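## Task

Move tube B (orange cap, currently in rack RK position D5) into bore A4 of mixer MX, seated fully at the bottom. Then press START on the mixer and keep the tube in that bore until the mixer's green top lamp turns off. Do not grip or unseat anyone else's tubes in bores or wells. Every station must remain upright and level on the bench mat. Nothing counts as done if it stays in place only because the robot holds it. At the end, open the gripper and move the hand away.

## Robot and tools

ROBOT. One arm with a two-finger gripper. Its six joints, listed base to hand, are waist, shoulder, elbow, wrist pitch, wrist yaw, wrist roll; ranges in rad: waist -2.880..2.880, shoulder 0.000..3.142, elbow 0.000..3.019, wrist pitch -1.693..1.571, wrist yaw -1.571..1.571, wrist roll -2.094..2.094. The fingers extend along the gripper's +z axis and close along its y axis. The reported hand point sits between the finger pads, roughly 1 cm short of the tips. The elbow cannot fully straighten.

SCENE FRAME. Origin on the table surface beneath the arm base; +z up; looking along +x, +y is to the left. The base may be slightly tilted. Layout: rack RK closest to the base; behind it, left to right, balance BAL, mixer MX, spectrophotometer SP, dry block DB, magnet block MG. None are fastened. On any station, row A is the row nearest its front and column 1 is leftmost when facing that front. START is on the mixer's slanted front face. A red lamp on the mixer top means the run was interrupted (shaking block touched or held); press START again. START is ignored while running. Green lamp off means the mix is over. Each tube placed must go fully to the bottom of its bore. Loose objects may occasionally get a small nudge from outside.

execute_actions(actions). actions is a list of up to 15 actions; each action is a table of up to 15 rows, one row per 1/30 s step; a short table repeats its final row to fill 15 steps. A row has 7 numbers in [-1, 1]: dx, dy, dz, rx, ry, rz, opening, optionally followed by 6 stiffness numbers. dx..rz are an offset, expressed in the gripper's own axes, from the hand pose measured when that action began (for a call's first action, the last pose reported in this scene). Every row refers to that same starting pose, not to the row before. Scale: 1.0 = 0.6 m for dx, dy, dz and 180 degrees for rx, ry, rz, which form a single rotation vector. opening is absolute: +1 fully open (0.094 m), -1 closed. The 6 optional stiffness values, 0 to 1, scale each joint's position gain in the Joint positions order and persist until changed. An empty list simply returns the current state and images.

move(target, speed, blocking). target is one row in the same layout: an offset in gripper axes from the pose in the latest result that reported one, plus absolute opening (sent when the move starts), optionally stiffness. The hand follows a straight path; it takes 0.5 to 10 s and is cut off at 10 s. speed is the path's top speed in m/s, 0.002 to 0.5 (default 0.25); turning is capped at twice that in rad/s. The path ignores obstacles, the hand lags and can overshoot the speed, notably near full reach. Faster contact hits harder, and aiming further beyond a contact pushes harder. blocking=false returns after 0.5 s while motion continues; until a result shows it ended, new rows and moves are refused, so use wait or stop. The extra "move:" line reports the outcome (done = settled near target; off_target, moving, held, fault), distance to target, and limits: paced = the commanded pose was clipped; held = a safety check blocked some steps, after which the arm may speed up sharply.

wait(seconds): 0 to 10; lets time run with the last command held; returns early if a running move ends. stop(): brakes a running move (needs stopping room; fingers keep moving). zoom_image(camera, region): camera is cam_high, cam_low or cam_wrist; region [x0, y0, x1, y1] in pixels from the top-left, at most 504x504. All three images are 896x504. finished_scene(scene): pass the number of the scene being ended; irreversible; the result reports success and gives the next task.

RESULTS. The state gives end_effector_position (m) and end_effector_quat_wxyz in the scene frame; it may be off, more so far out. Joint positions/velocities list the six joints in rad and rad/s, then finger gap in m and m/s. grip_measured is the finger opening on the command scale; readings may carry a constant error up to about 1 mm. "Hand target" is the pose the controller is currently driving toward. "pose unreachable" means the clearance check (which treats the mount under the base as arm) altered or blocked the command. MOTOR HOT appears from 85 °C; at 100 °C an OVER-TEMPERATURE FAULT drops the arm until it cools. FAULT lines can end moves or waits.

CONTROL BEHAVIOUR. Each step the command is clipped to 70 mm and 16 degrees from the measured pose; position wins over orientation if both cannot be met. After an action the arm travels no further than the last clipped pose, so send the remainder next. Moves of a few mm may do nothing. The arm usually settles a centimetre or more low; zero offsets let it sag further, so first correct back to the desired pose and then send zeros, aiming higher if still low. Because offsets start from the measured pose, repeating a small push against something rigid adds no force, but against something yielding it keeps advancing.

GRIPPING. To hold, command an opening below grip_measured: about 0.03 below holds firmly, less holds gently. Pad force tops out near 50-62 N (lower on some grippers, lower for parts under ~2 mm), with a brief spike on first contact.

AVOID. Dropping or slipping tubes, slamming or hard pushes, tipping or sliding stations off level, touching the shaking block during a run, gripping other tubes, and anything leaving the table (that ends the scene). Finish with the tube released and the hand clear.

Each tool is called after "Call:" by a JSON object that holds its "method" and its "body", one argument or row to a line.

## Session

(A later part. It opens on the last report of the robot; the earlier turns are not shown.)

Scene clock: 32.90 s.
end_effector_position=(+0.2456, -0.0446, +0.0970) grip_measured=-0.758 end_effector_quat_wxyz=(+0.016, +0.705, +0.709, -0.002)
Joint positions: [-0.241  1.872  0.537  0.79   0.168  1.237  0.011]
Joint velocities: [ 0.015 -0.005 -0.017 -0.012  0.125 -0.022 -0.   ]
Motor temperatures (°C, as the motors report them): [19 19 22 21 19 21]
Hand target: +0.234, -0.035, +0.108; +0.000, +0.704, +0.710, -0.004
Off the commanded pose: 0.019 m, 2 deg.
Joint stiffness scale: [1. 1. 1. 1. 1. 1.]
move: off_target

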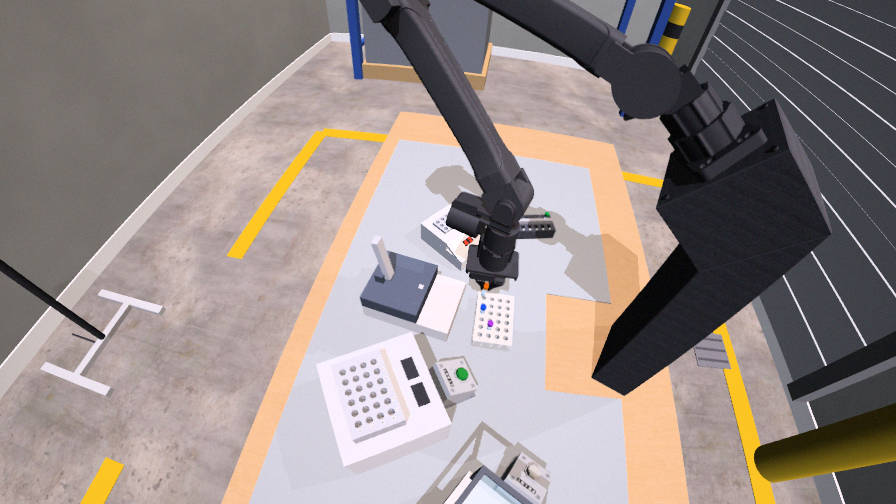

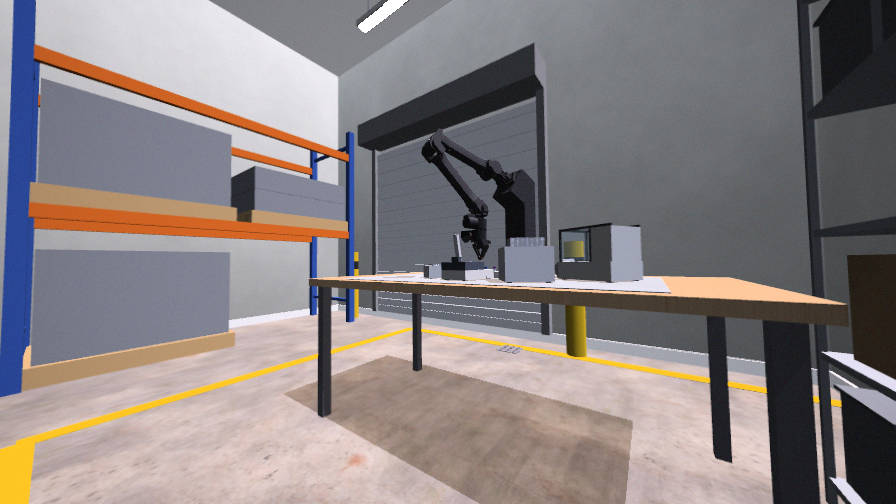

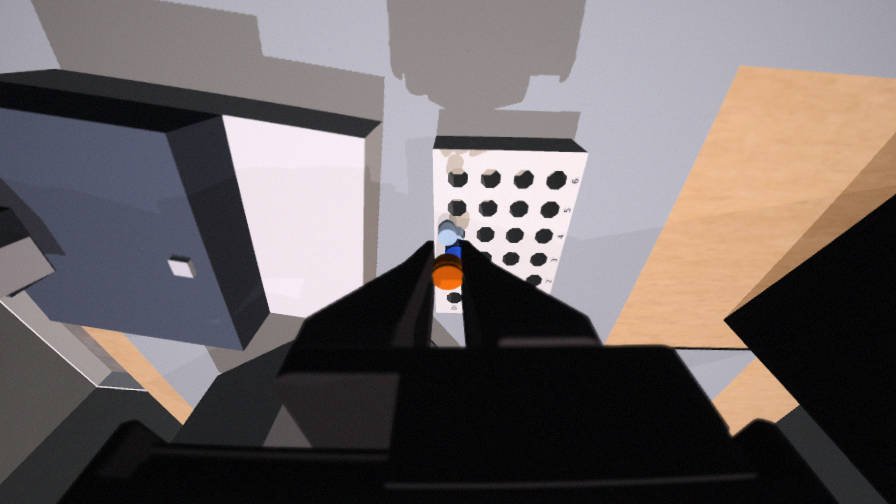

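Call:
{"method": "move", "body": {
  "target": [0.1,0,-0.27,0.006,0.008,0,-0.785],
  "speed": 0.15
}}

Call:
{"method": "move", "body": {
  "target": [0.33,0.22,0,0,0,-0.17,-0.785],
  "speed": 0.15
}}

Scene clock: 36.83 s.
end_effector_position=(+0.2528, +0.0150, +0.2539) grip_measured=-0.769 end_effector_quat_wxyz=(+0.010, +0.704, +0.710, +0.003)
Joint positions: [0.102 1.339 0.242 0.487 0.442 1.433 0.011]
Joint velocities: [-0.015 -0.005  0.012 -0.012 -0.037  0.007  0.001]
Motor temperatures (°C, as the motors report them): [19 19 22 21 19 21]
Hand target: +0.243, +0.018, +0.258; +0.001, +0.704, +0.710, +0.000
Off the commanded pose: 0.012 m, 1 deg.
Joint stiffness scale: [1. 1. 1. 1. 1. 1.]
move: off_target

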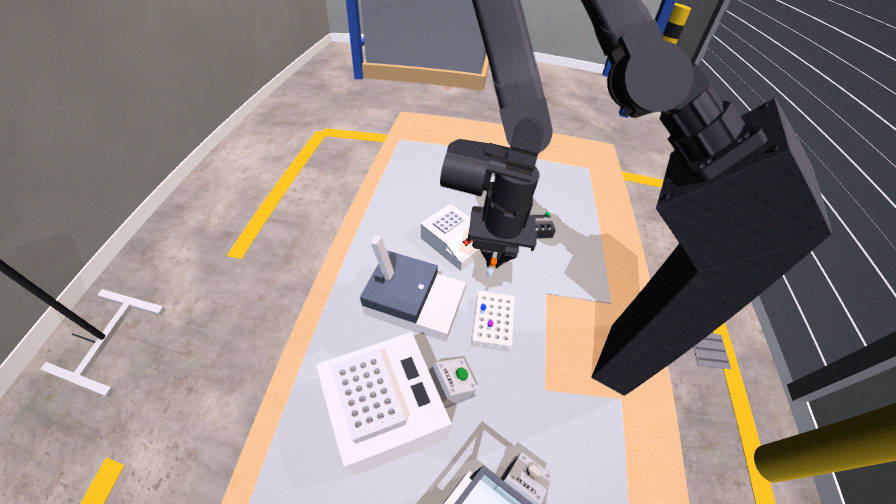

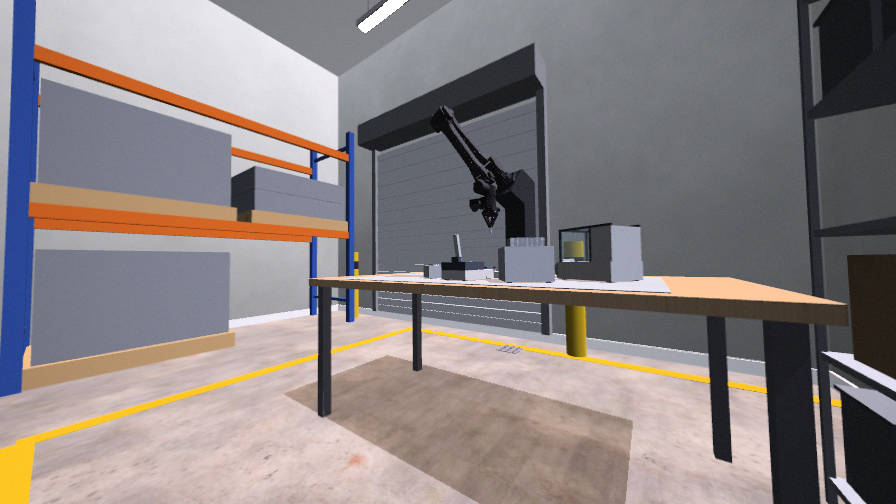

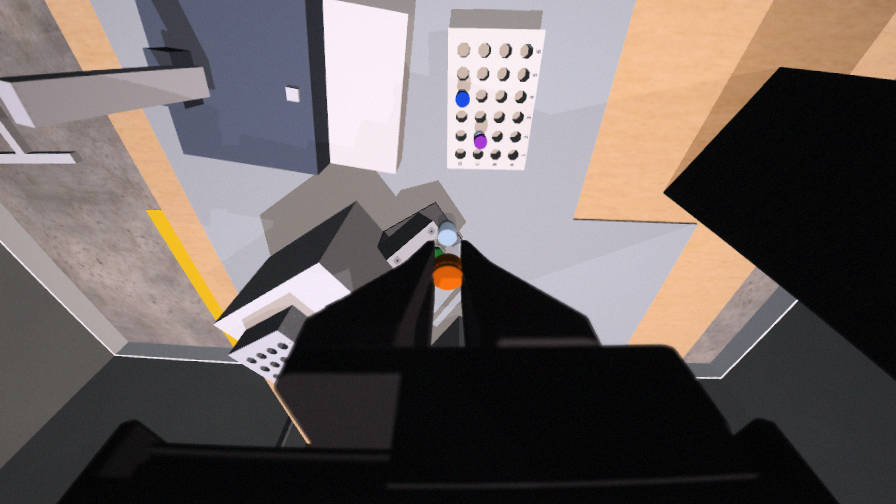

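Scene clock: 39.03 s.
end_effector_position=(+0.3903, +0.2093, +0.2581) grip_measured=-0.769 end_effector_quat_wxyz=(+0.020, +0.510, +0.860, +0.005)
Joint positions: [0.581 1.613 0.786 0.011 0.813 1.311 0.011]
Joint velocities: [ 0.015 -0.005 -0.012 -0.012 -0.081 -0.007 -0.   ]
Motor temperatures (°C, as the motors report them): [19 19 22 21 19 21]
Hand target: +0.380, +0.217, +0.256; +0.013, +0.492, +0.871, +0.001
Off the commanded pose: 0.009 m, 3 deg.
Joint stiffness scale: [1. 1. 1. 1. 1. 1.]
move: off_target

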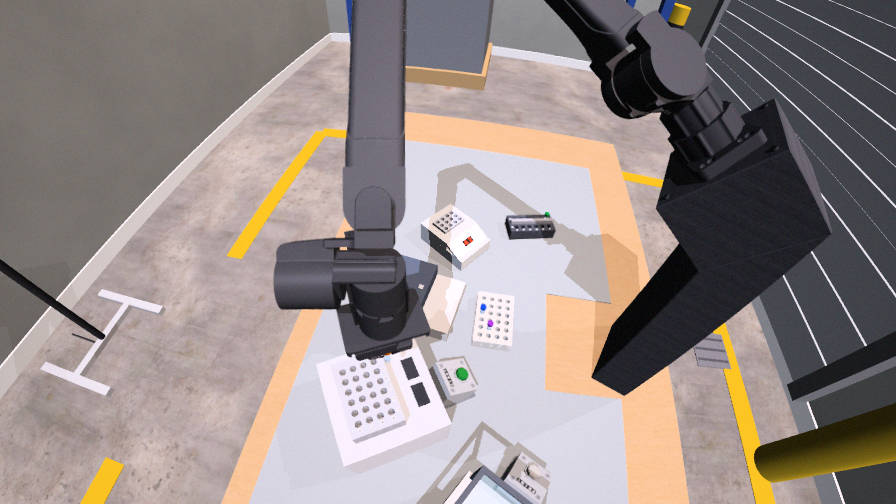

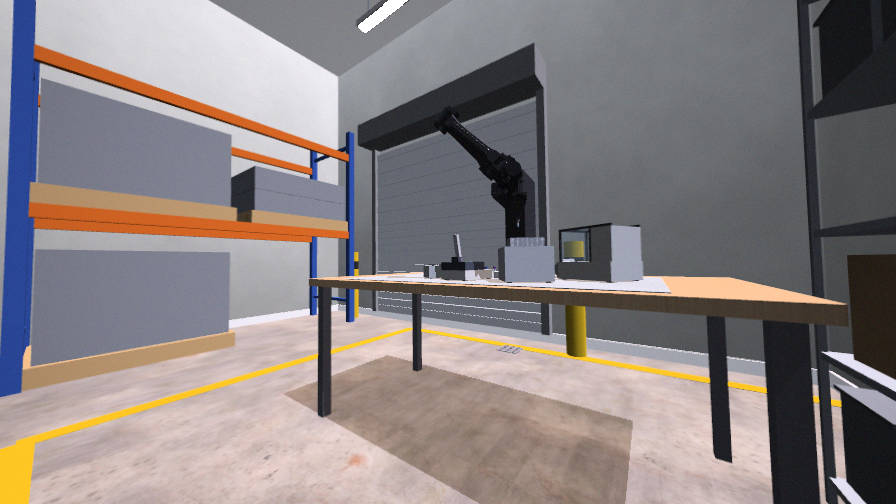

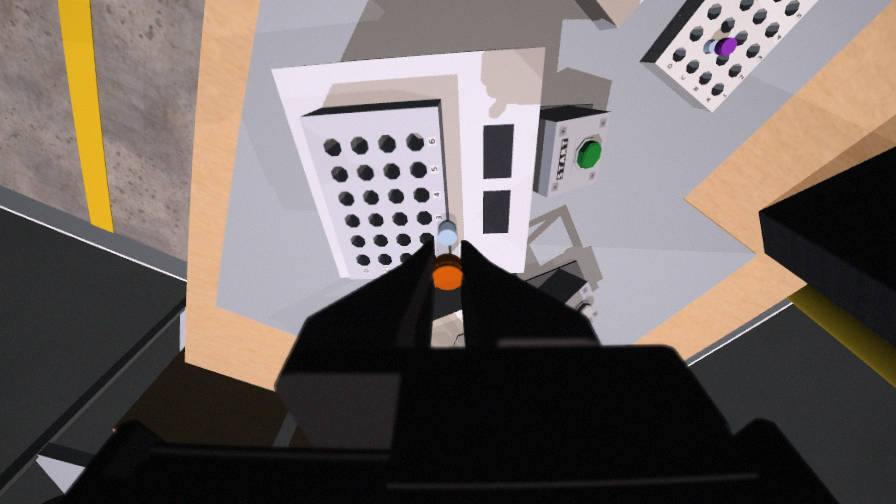

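Call:
{"method": "move", "body": {
  "target": [0.04,0.028,0.07,0.012,0.012,0,-0.785],
  "speed": 0.05
}}

Scene clock: 43.60 s.
end_effector_position=(+0.4021, +0.2471, +0.2329) grip_measured=-0.769 end_effector_quat_wxyz=(+0.001, +0.506, +0.862, +0.017)
Joint positions: [ 0.581  1.725  0.899 -0.004  0.768  1.313  0.011]
Joint velocities: [-0.015 -0.005 -0.002  0.007 -0.037 -0.037  0.002]
Motor temperatures (°C, as the motors report them): [20 19 22 21 19 21]
Hand target: +0.394, +0.238, +0.217; -0.006, +0.509, +0.860, -0.002
Off the commanded pose: 0.021 m, 2 deg.
Joint stiffness scale: [1. 1. 1. 1. 1. 1.]
move: off_target

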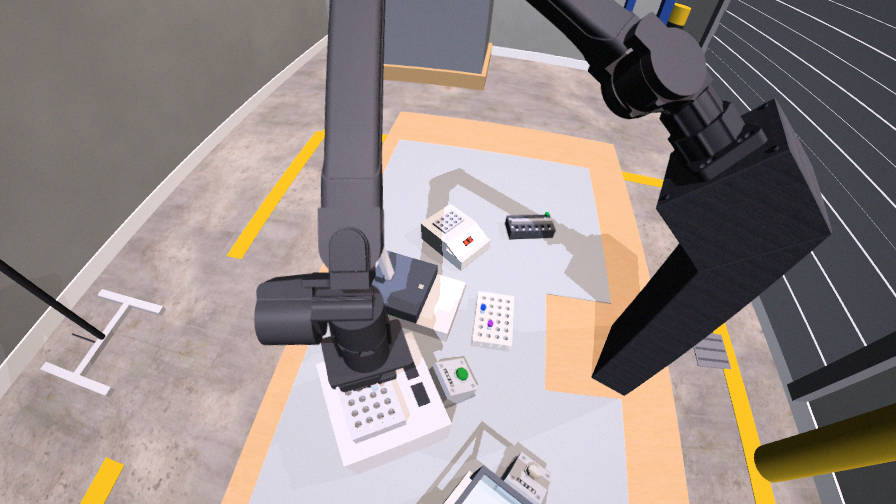

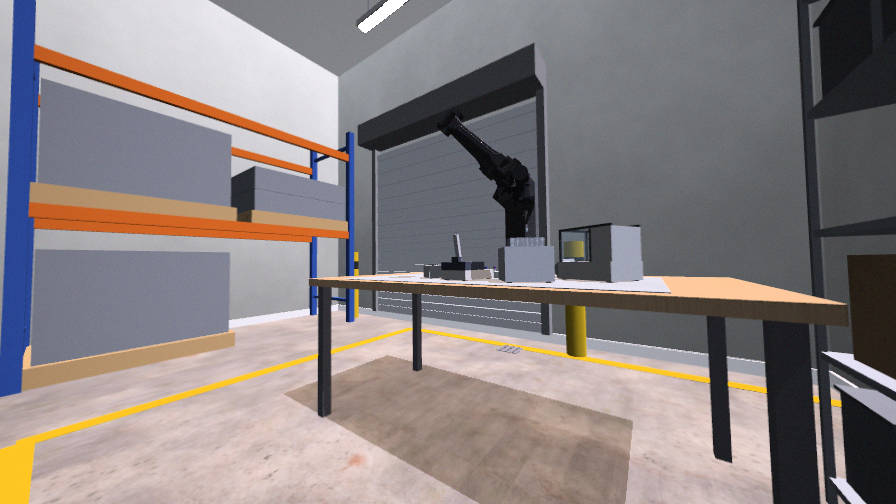

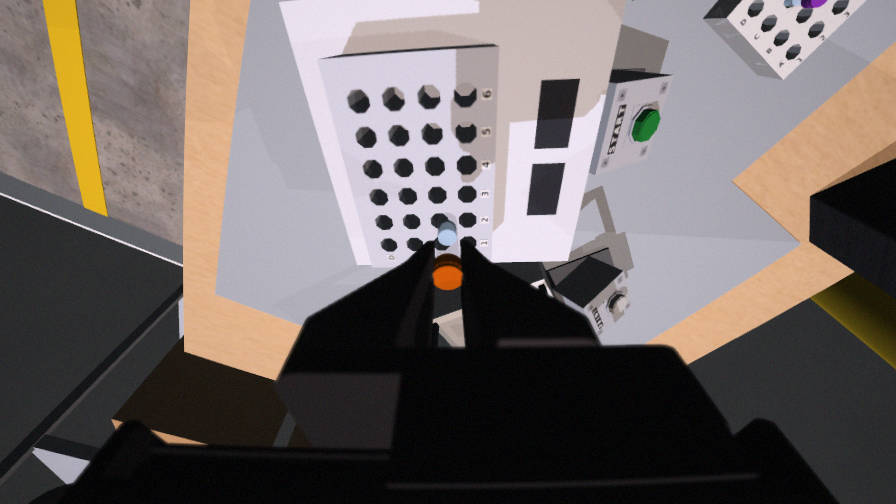

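Call:
{"method": "move", "body": {
  "target": [-0.028,-0.033,0.05,0.014,-0.008,0,-0.785],
  "speed": 0.04
}}

Scene clock: 46.67 s.
end_effector_position=(+0.4052, +0.2325, +0.2188) grip_measured=-0.769 end_effector_quat_wxyz=(+0.005, +0.511, +0.860, +0.008)
Joint positions: [0.542 1.73  0.899 0.021 0.761 1.289 0.011]
Joint velocities: [-0.005 -0.015 -0.012  0.007  0.007 -0.066 -0.001]
Motor temperatures (°C, as the motors report them): [20 19 22 21 19 21]
Hand target: +0.393, +0.223, +0.203; +0.000, +0.506, +0.863, -0.009
Off the commanded pose: 0.022 m, 2 deg.
Joint stiffness scale: [1. 1. 1. 1. 1. 1.]
move: off_target

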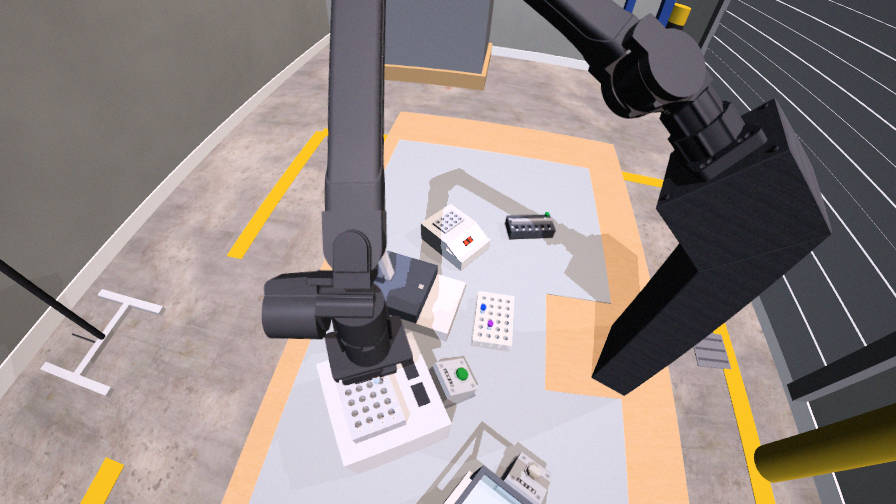

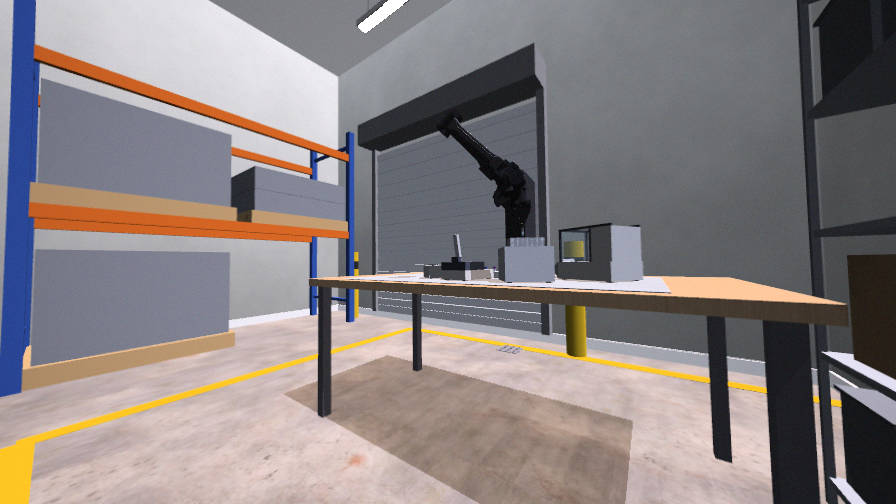

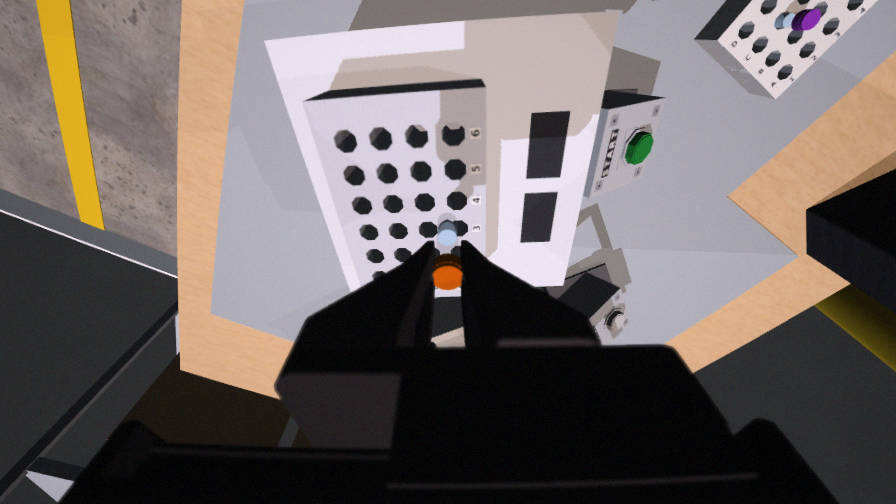

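Call:
{"method": "move", "body": {
  "target": [-0.004,-0.036,0.045,0.016,-0.004,0,-0.785],
  "speed": 0.03
}}

Call:
{"method": "zoom_image", "body": {
  "camera": "cam_wrist",
  "region": [350,130,550,290]
}}

Scene clock: 49.80 s.
end_effector_position=(+0.3968, +0.2288, +0.2079) grip_measured=-0.769 end_effector_quat_wxyz=(+0.001, +0.510, +0.860, -0.002)
Joint positions: [0.525 1.754 0.899 0.029 0.759 1.288 0.011]
Joint velocities: [-0.015  0.024 -0.002  0.017  0.022 -0.022 -0.001]
Motor temperatures (°C, as the motors report them): [20 19 22 21 19 21]
Hand target: +0.388, +0.220, +0.192; -0.002, +0.510, +0.860, -0.017
Off the commanded pose: 0.021 m, 2 deg.
Joint stiffness scale: [1. 1. 1. 1. 1. 1.]
move: off_target

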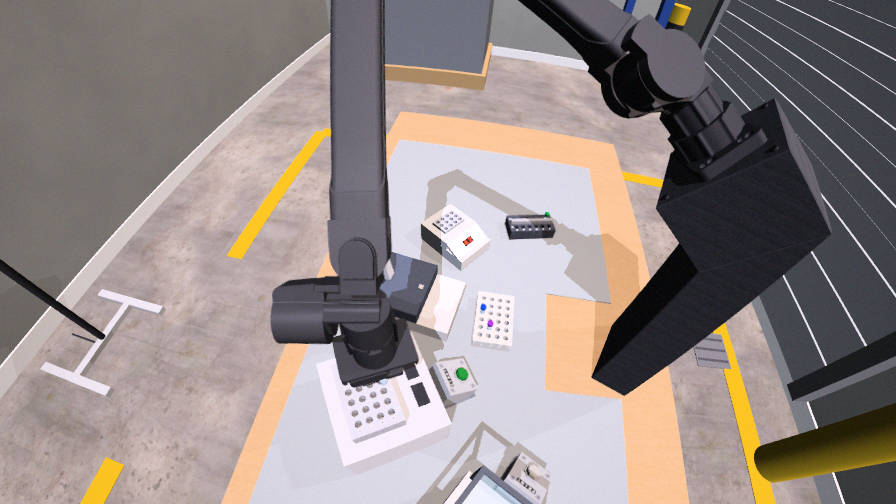

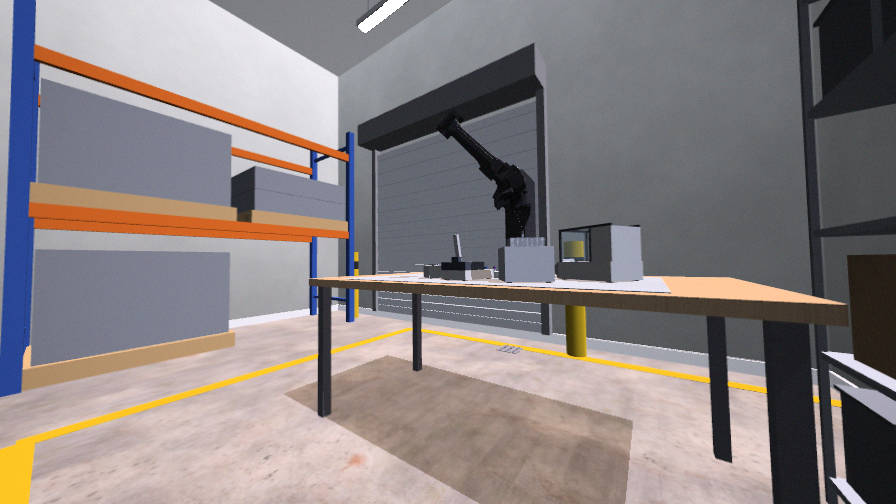

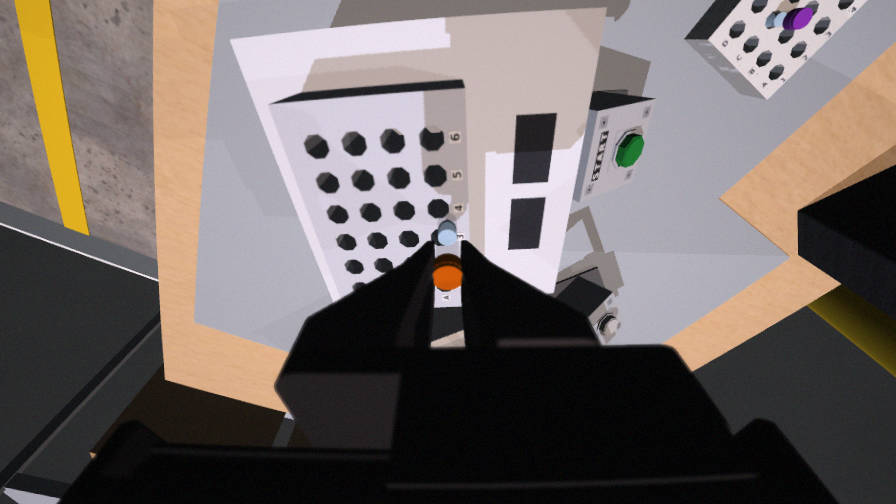

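Region (350, 130, 550, 290) of cam_wrist's 896x504 image, scaled by 2.520, with more detail than that image has; it fills the top 403 rows of this view, and the rest is white.

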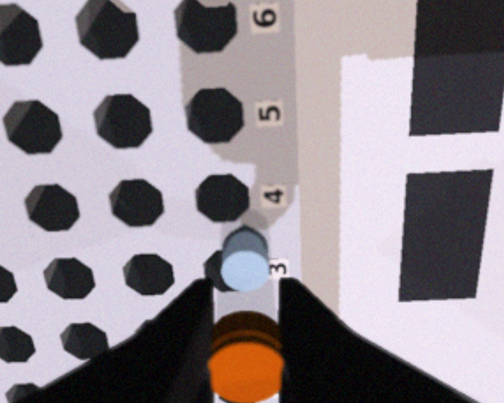

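Call:
{"method": "move", "body": {
  "target": [-0.01,-0.008,0.033,0.008,-0.004,0,-0.785],
  "speed": 0.02
}}

Call:
{"method": "zoom_image", "body": {
  "camera": "cam_wrist",
  "region": [350,130,550,290]
}}

Scene clock: 53.00 s.
end_effector_position=(+0.4033, +0.2302, +0.2067) grip_measured=-0.769 end_effector_quat_wxyz=(+0.004, +0.512, +0.859, +0.000)
Joint positions: [0.523 1.756 0.912 0.029 0.758 1.285 0.011]
Joint velocities: [-0.015 -0.015 -0.007  0.002  0.051 -0.051 -0.   ]
Motor temperatures (°C, as the motors report them): [20 19 22 21 19 21]
Hand target: +0.395, +0.221, +0.189; +0.000, +0.510, +0.860, -0.016
Off the commanded pose: 0.022 m, 2 deg.
Joint stiffness scale: [1. 1. 1. 1. 1. 1.]
move: off_target

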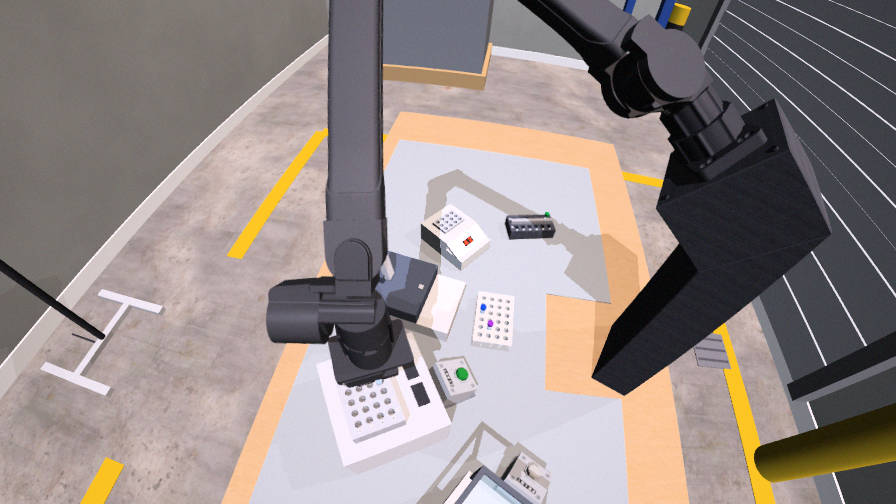

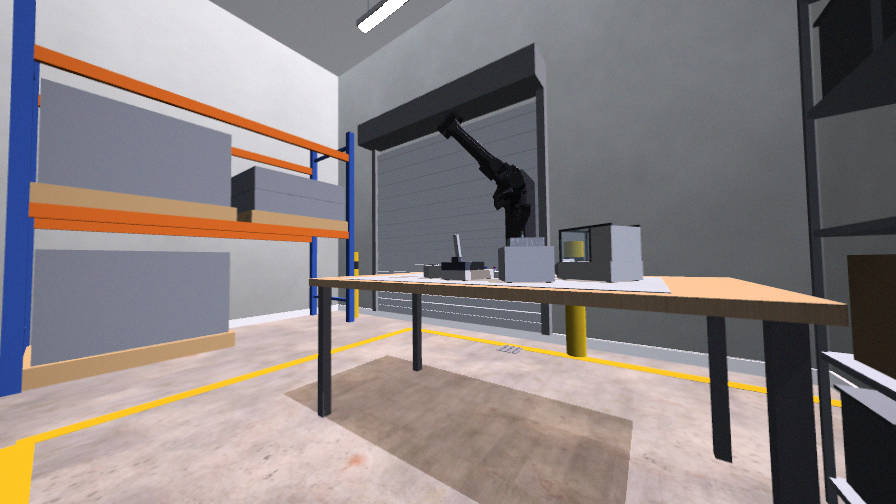

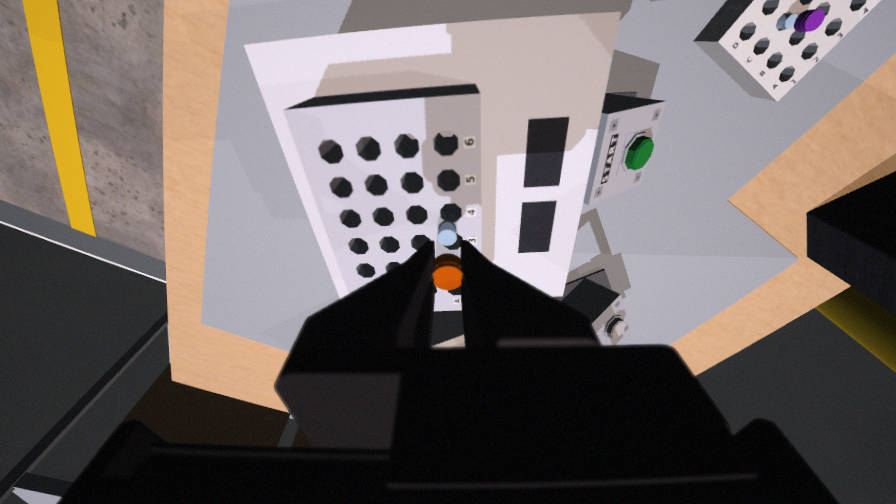

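Region (350, 130, 550, 290) of cam_wrist's 896x504 image, scaled by 2.520, with more detail than that image has; it fills the top 403 rows of this view, and the rest is white.

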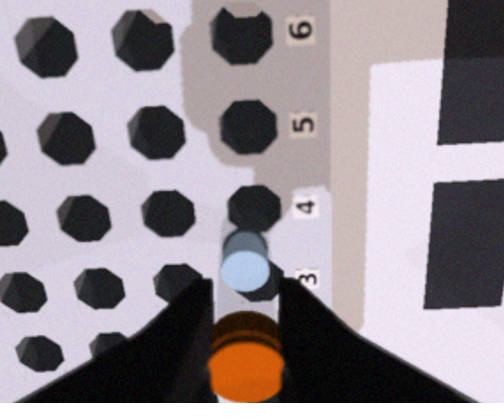

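Use execute_actions, keeping the bias constant.

Call:
{"method": "execute_actions", "body": {
  "actions": [
    [[-0.007,-0.022,0.034,0.01,-0.003,0,-0.785],[-0.007,-0.022,0.034,0.01,-0.003,0,-0.785],[-0.007,-0.022,0.037,0.01,-0.003,0,-0.785],[-0.007,-0.022,0.037,0.01,-0.003,0,-0.785],[-0.007,-0.022,0.04,0.01,-0.003,0,-0.785],[-0.007,-0.022,0.04,0.01,-0.003,0,-0.785],[-0.007,-0.022,0.043,0.01,-0.003,0,-0.785]]
  ]
}}

Call:
{"method": "zoom_image", "body": {
  "camera": "cam_wrist",
  "region": [350,130,550,290]
}}

Scene clock: 57.17 s.
end_effector_position=(+0.4037, +0.2311, +0.2062) grip_measured=-0.769 end_effector_quat_wxyz=(+0.004, +0.511, +0.860, +0.003)
Joint positions: [0.523 1.757 0.912 0.036 0.754 1.279 0.011]
Joint velocities: [-0.034  0.005 -0.017  0.002 -0.037  0.051  0.001]
Motor temperatures (°C, as the motors report them): [20 19 22 21 19 21]
Hand target: +0.393, +0.220, +0.182; -0.000, +0.512, +0.859, -0.016
Off the commanded pose: 0.029 m, 2 deg.
Joint stiffness scale: [1. 1. 1. 1. 1. 1.]

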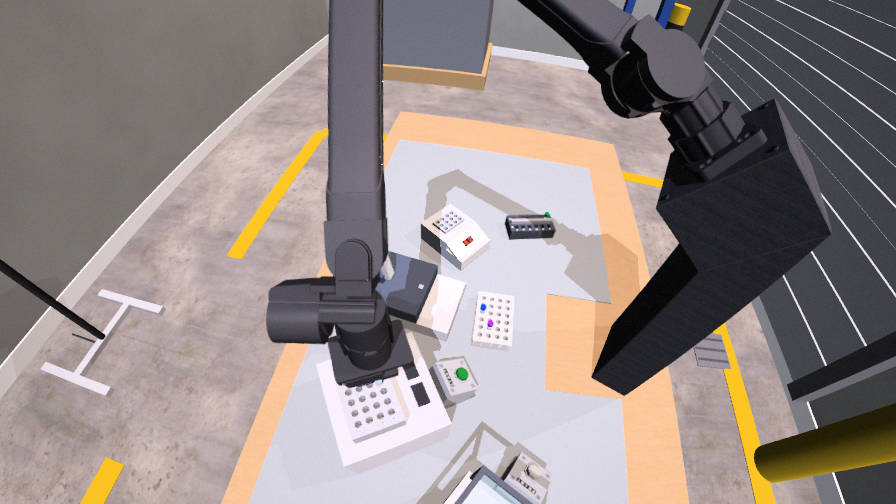

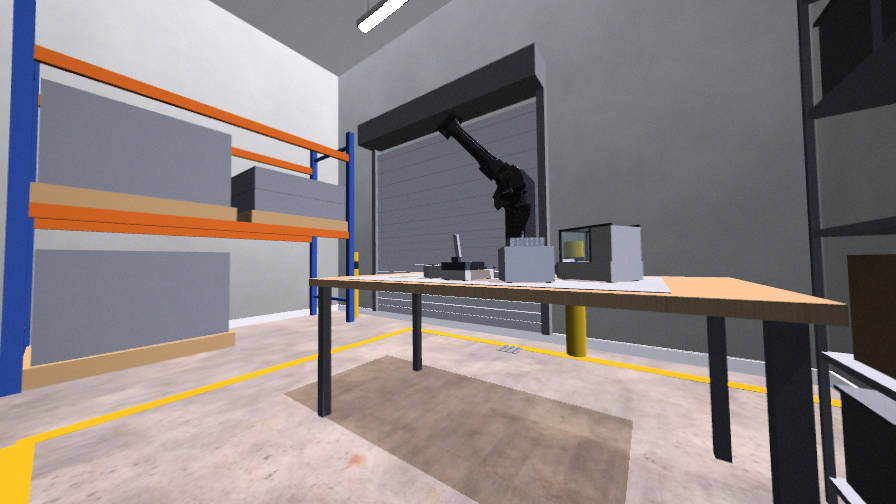

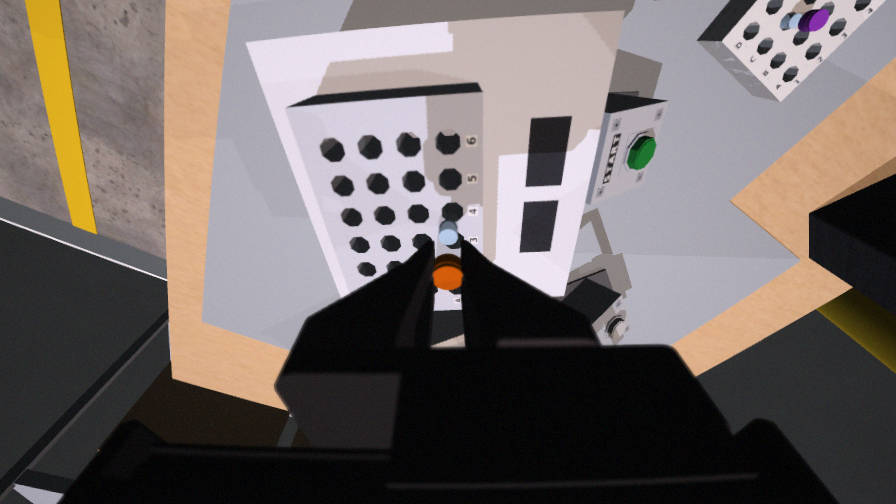

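Region (350, 130, 550, 290) of cam_wrist's 896x504 image, scaled by 2.520, with more detail than that image has; it fills the top 403 rows of this view, and the rest is white.

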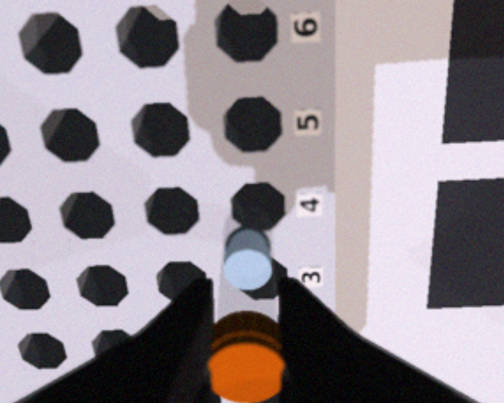

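Call:
{"method": "execute_actions", "body": {
  "actions": [
    [[-0.018,-0.026,0.027,0.012,-0.012,0,-0.785]],
    [[-0.007,-0.02,0.028,0.01,-0.004,0,-0.785]]
  ]
}}

Call:
{"method": "zoom_image", "body": {
  "camera": "cam_wrist",
  "region": [350,130,550,290]
}}

Scene clock: 60.50 s.
end_effector_position=(+0.4040, +0.2287, +0.2062) grip_measured=-0.769 end_effector_quat_wxyz=(+0.009, +0.511, +0.860, -0.002)
Joint positions: [0.523 1.757 0.912 0.037 0.768 1.278 0.011]
Joint velocities: [ 0.005 -0.005 -0.017 -0.017  0.037  0.007 -0.   ]
Motor temperatures (°C, as the motors report them): [20 19 22 21 19 21]
Hand target: +0.395, +0.219, +0.190; +0.007, +0.511, +0.860, -0.019
Off the commanded pose: 0.021 m, 2 deg.
Joint stiffness scale: [1. 1. 1. 1. 1. 1.]

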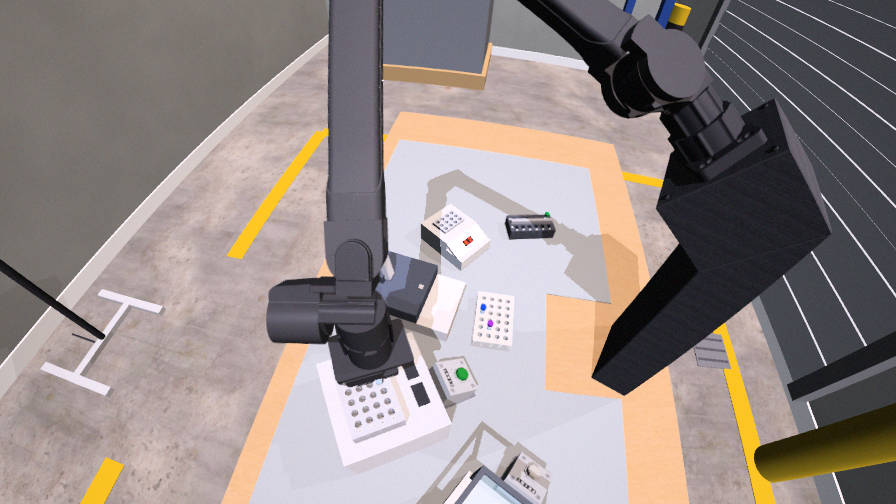

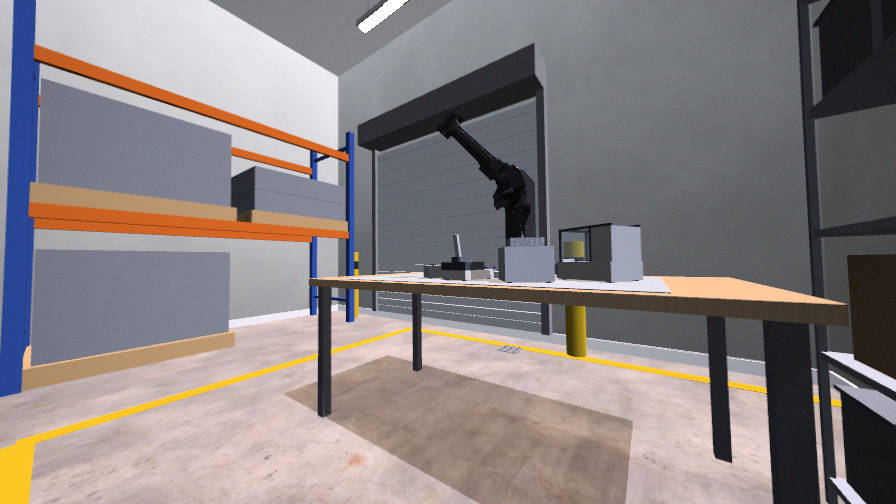

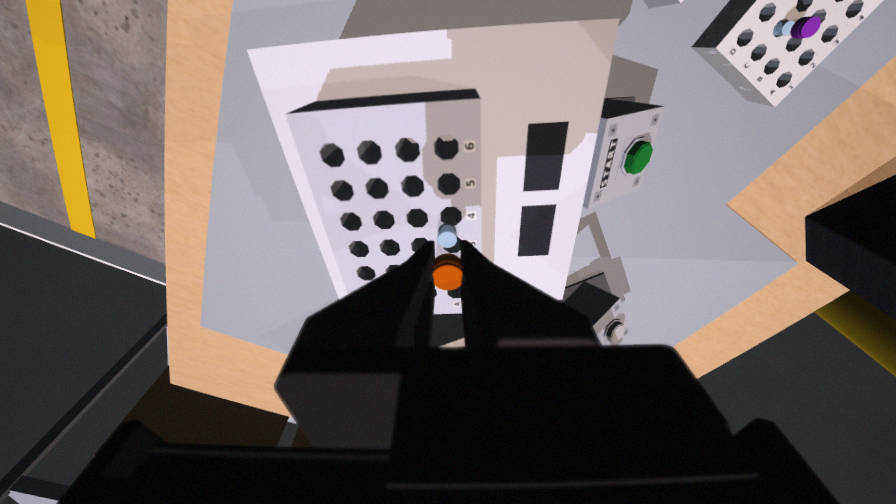

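Region (350, 130, 550, 290) of cam_wrist's 896x504 image, scaled by 2.520, with more detail than that image has; it fills the top 403 rows of this view, and the rest is white.

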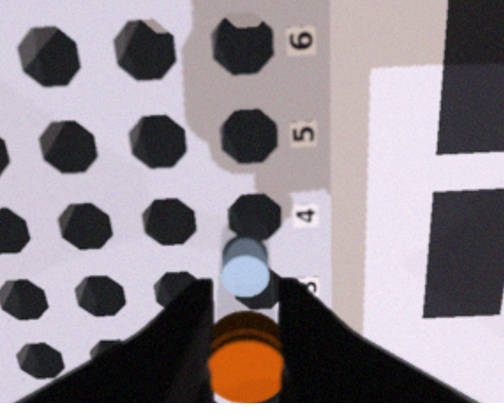

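Call:
{"method": "execute_actions", "body": {
  "actions": [
    [[0.012,-0.02,0.03,0.01,0.014,0,-0.785]],
    [[0.004,-0.02,0.03,0.01,0.006,0,-0.785]]
  ]
}}

Call:
{"method": "move", "body": {
  "target": [-0.01,-0.01,-0.03,0.005,-0.01,0,-0.79],
  "speed": 0.03
}}

Scene clock: 65.13 s.
end_effector_position=(+0.4008, +0.2399, +0.2064) grip_measured=-0.769 end_effector_quat_wxyz=(-0.015, +0.509, +0.860, +0.021)
Joint positions: [0.523 1.757 0.912 0.032 0.7   1.278 0.011]
Joint velocities: [-0.005 -0.005 -0.002 -0.012 -0.037  0.022  0.   ]
Motor temperatures (°C, as the motors report them): [20 19 21 21 19 21]
Hand target: +0.389, +0.232, +0.189; -0.023, +0.509, +0.861, +0.004
Off the commanded pose: 0.022 m, 2 deg.
Joint stiffness scale: [1. 1. 1. 1. 1. 1.]

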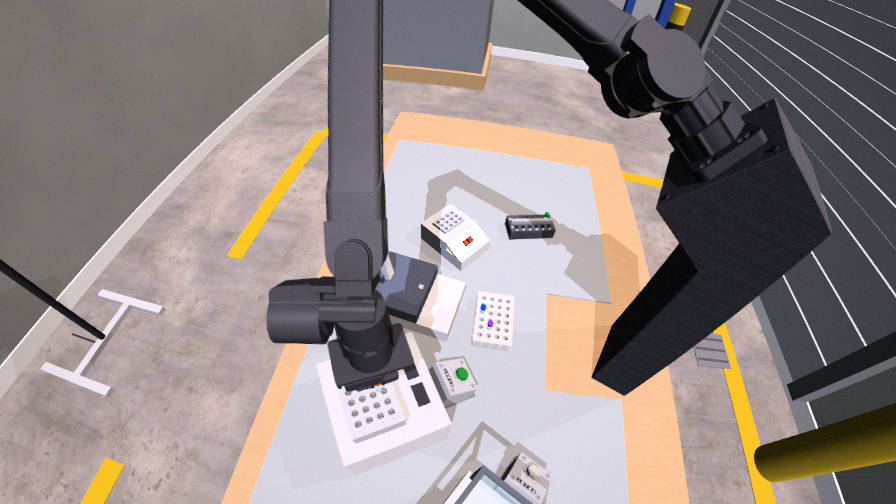

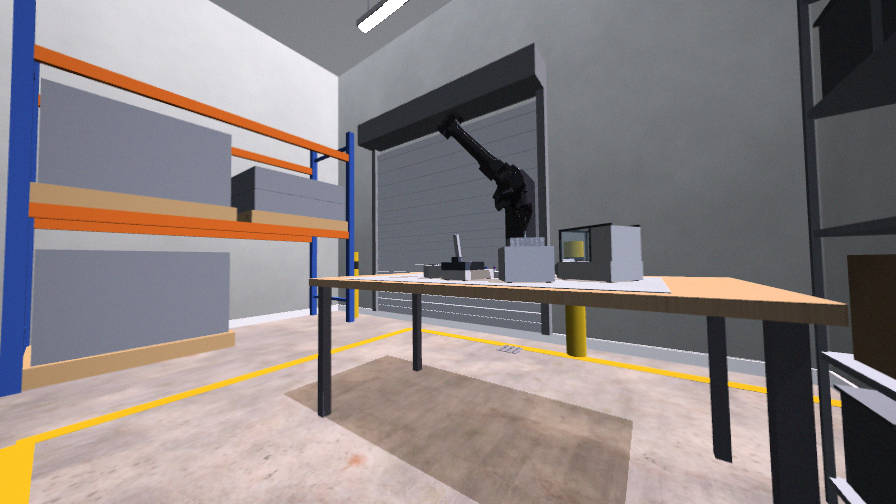

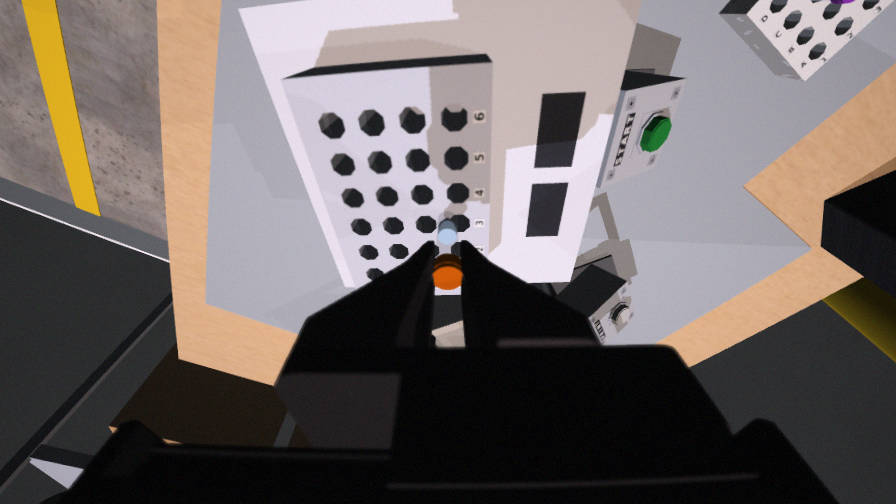

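Scene clock: 66.13 s.
end_effector_position=(+0.3995, +0.2266, +0.2157) grip_measured=-0.772 end_effector_quat_wxyz=(-0.004, +0.509, +0.861, +0.002)
Joint positions: [0.529 1.726 0.892 0.003 0.747 1.293 0.011]
Joint velocities: [ 0.005  0.015 -0.017  0.002 -0.066 -0.007  0.   ]
Motor temperatures (°C, as the motors report them): [20 19 21 21 19 21]
Hand target: +0.399, +0.231, +0.224; -0.005, +0.509, +0.861, +0.007
Off the commanded pose: 0.009 m, 1 deg.
Joint stiffness scale: [1. 1. 1. 1. 1. 1.]
move: done

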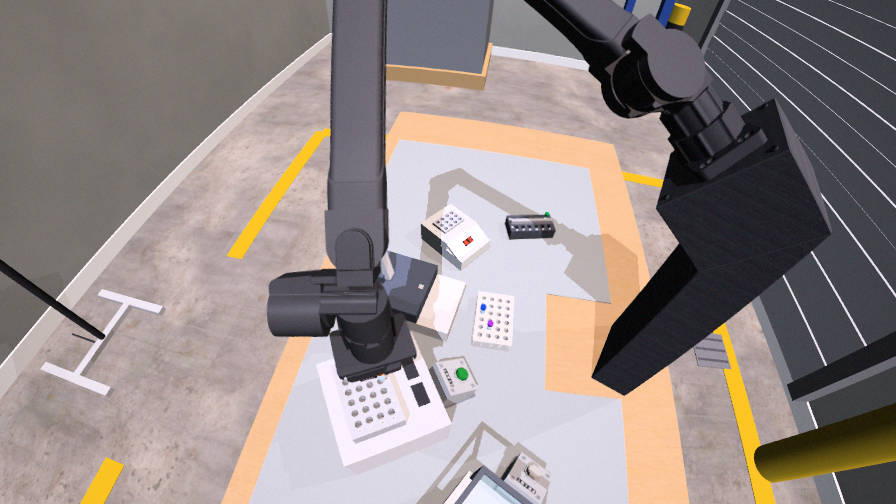

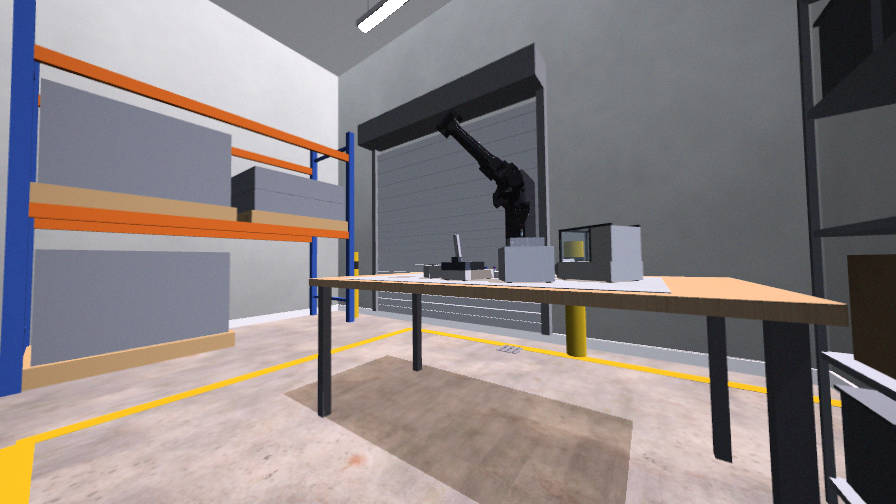

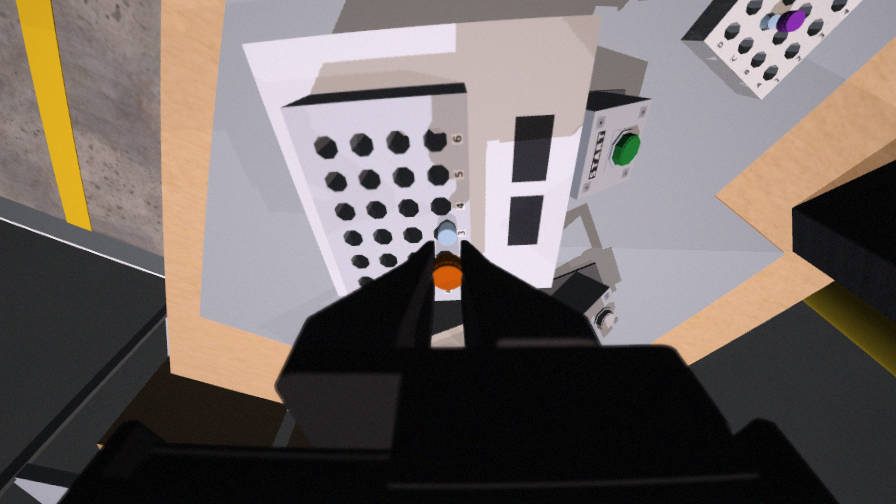

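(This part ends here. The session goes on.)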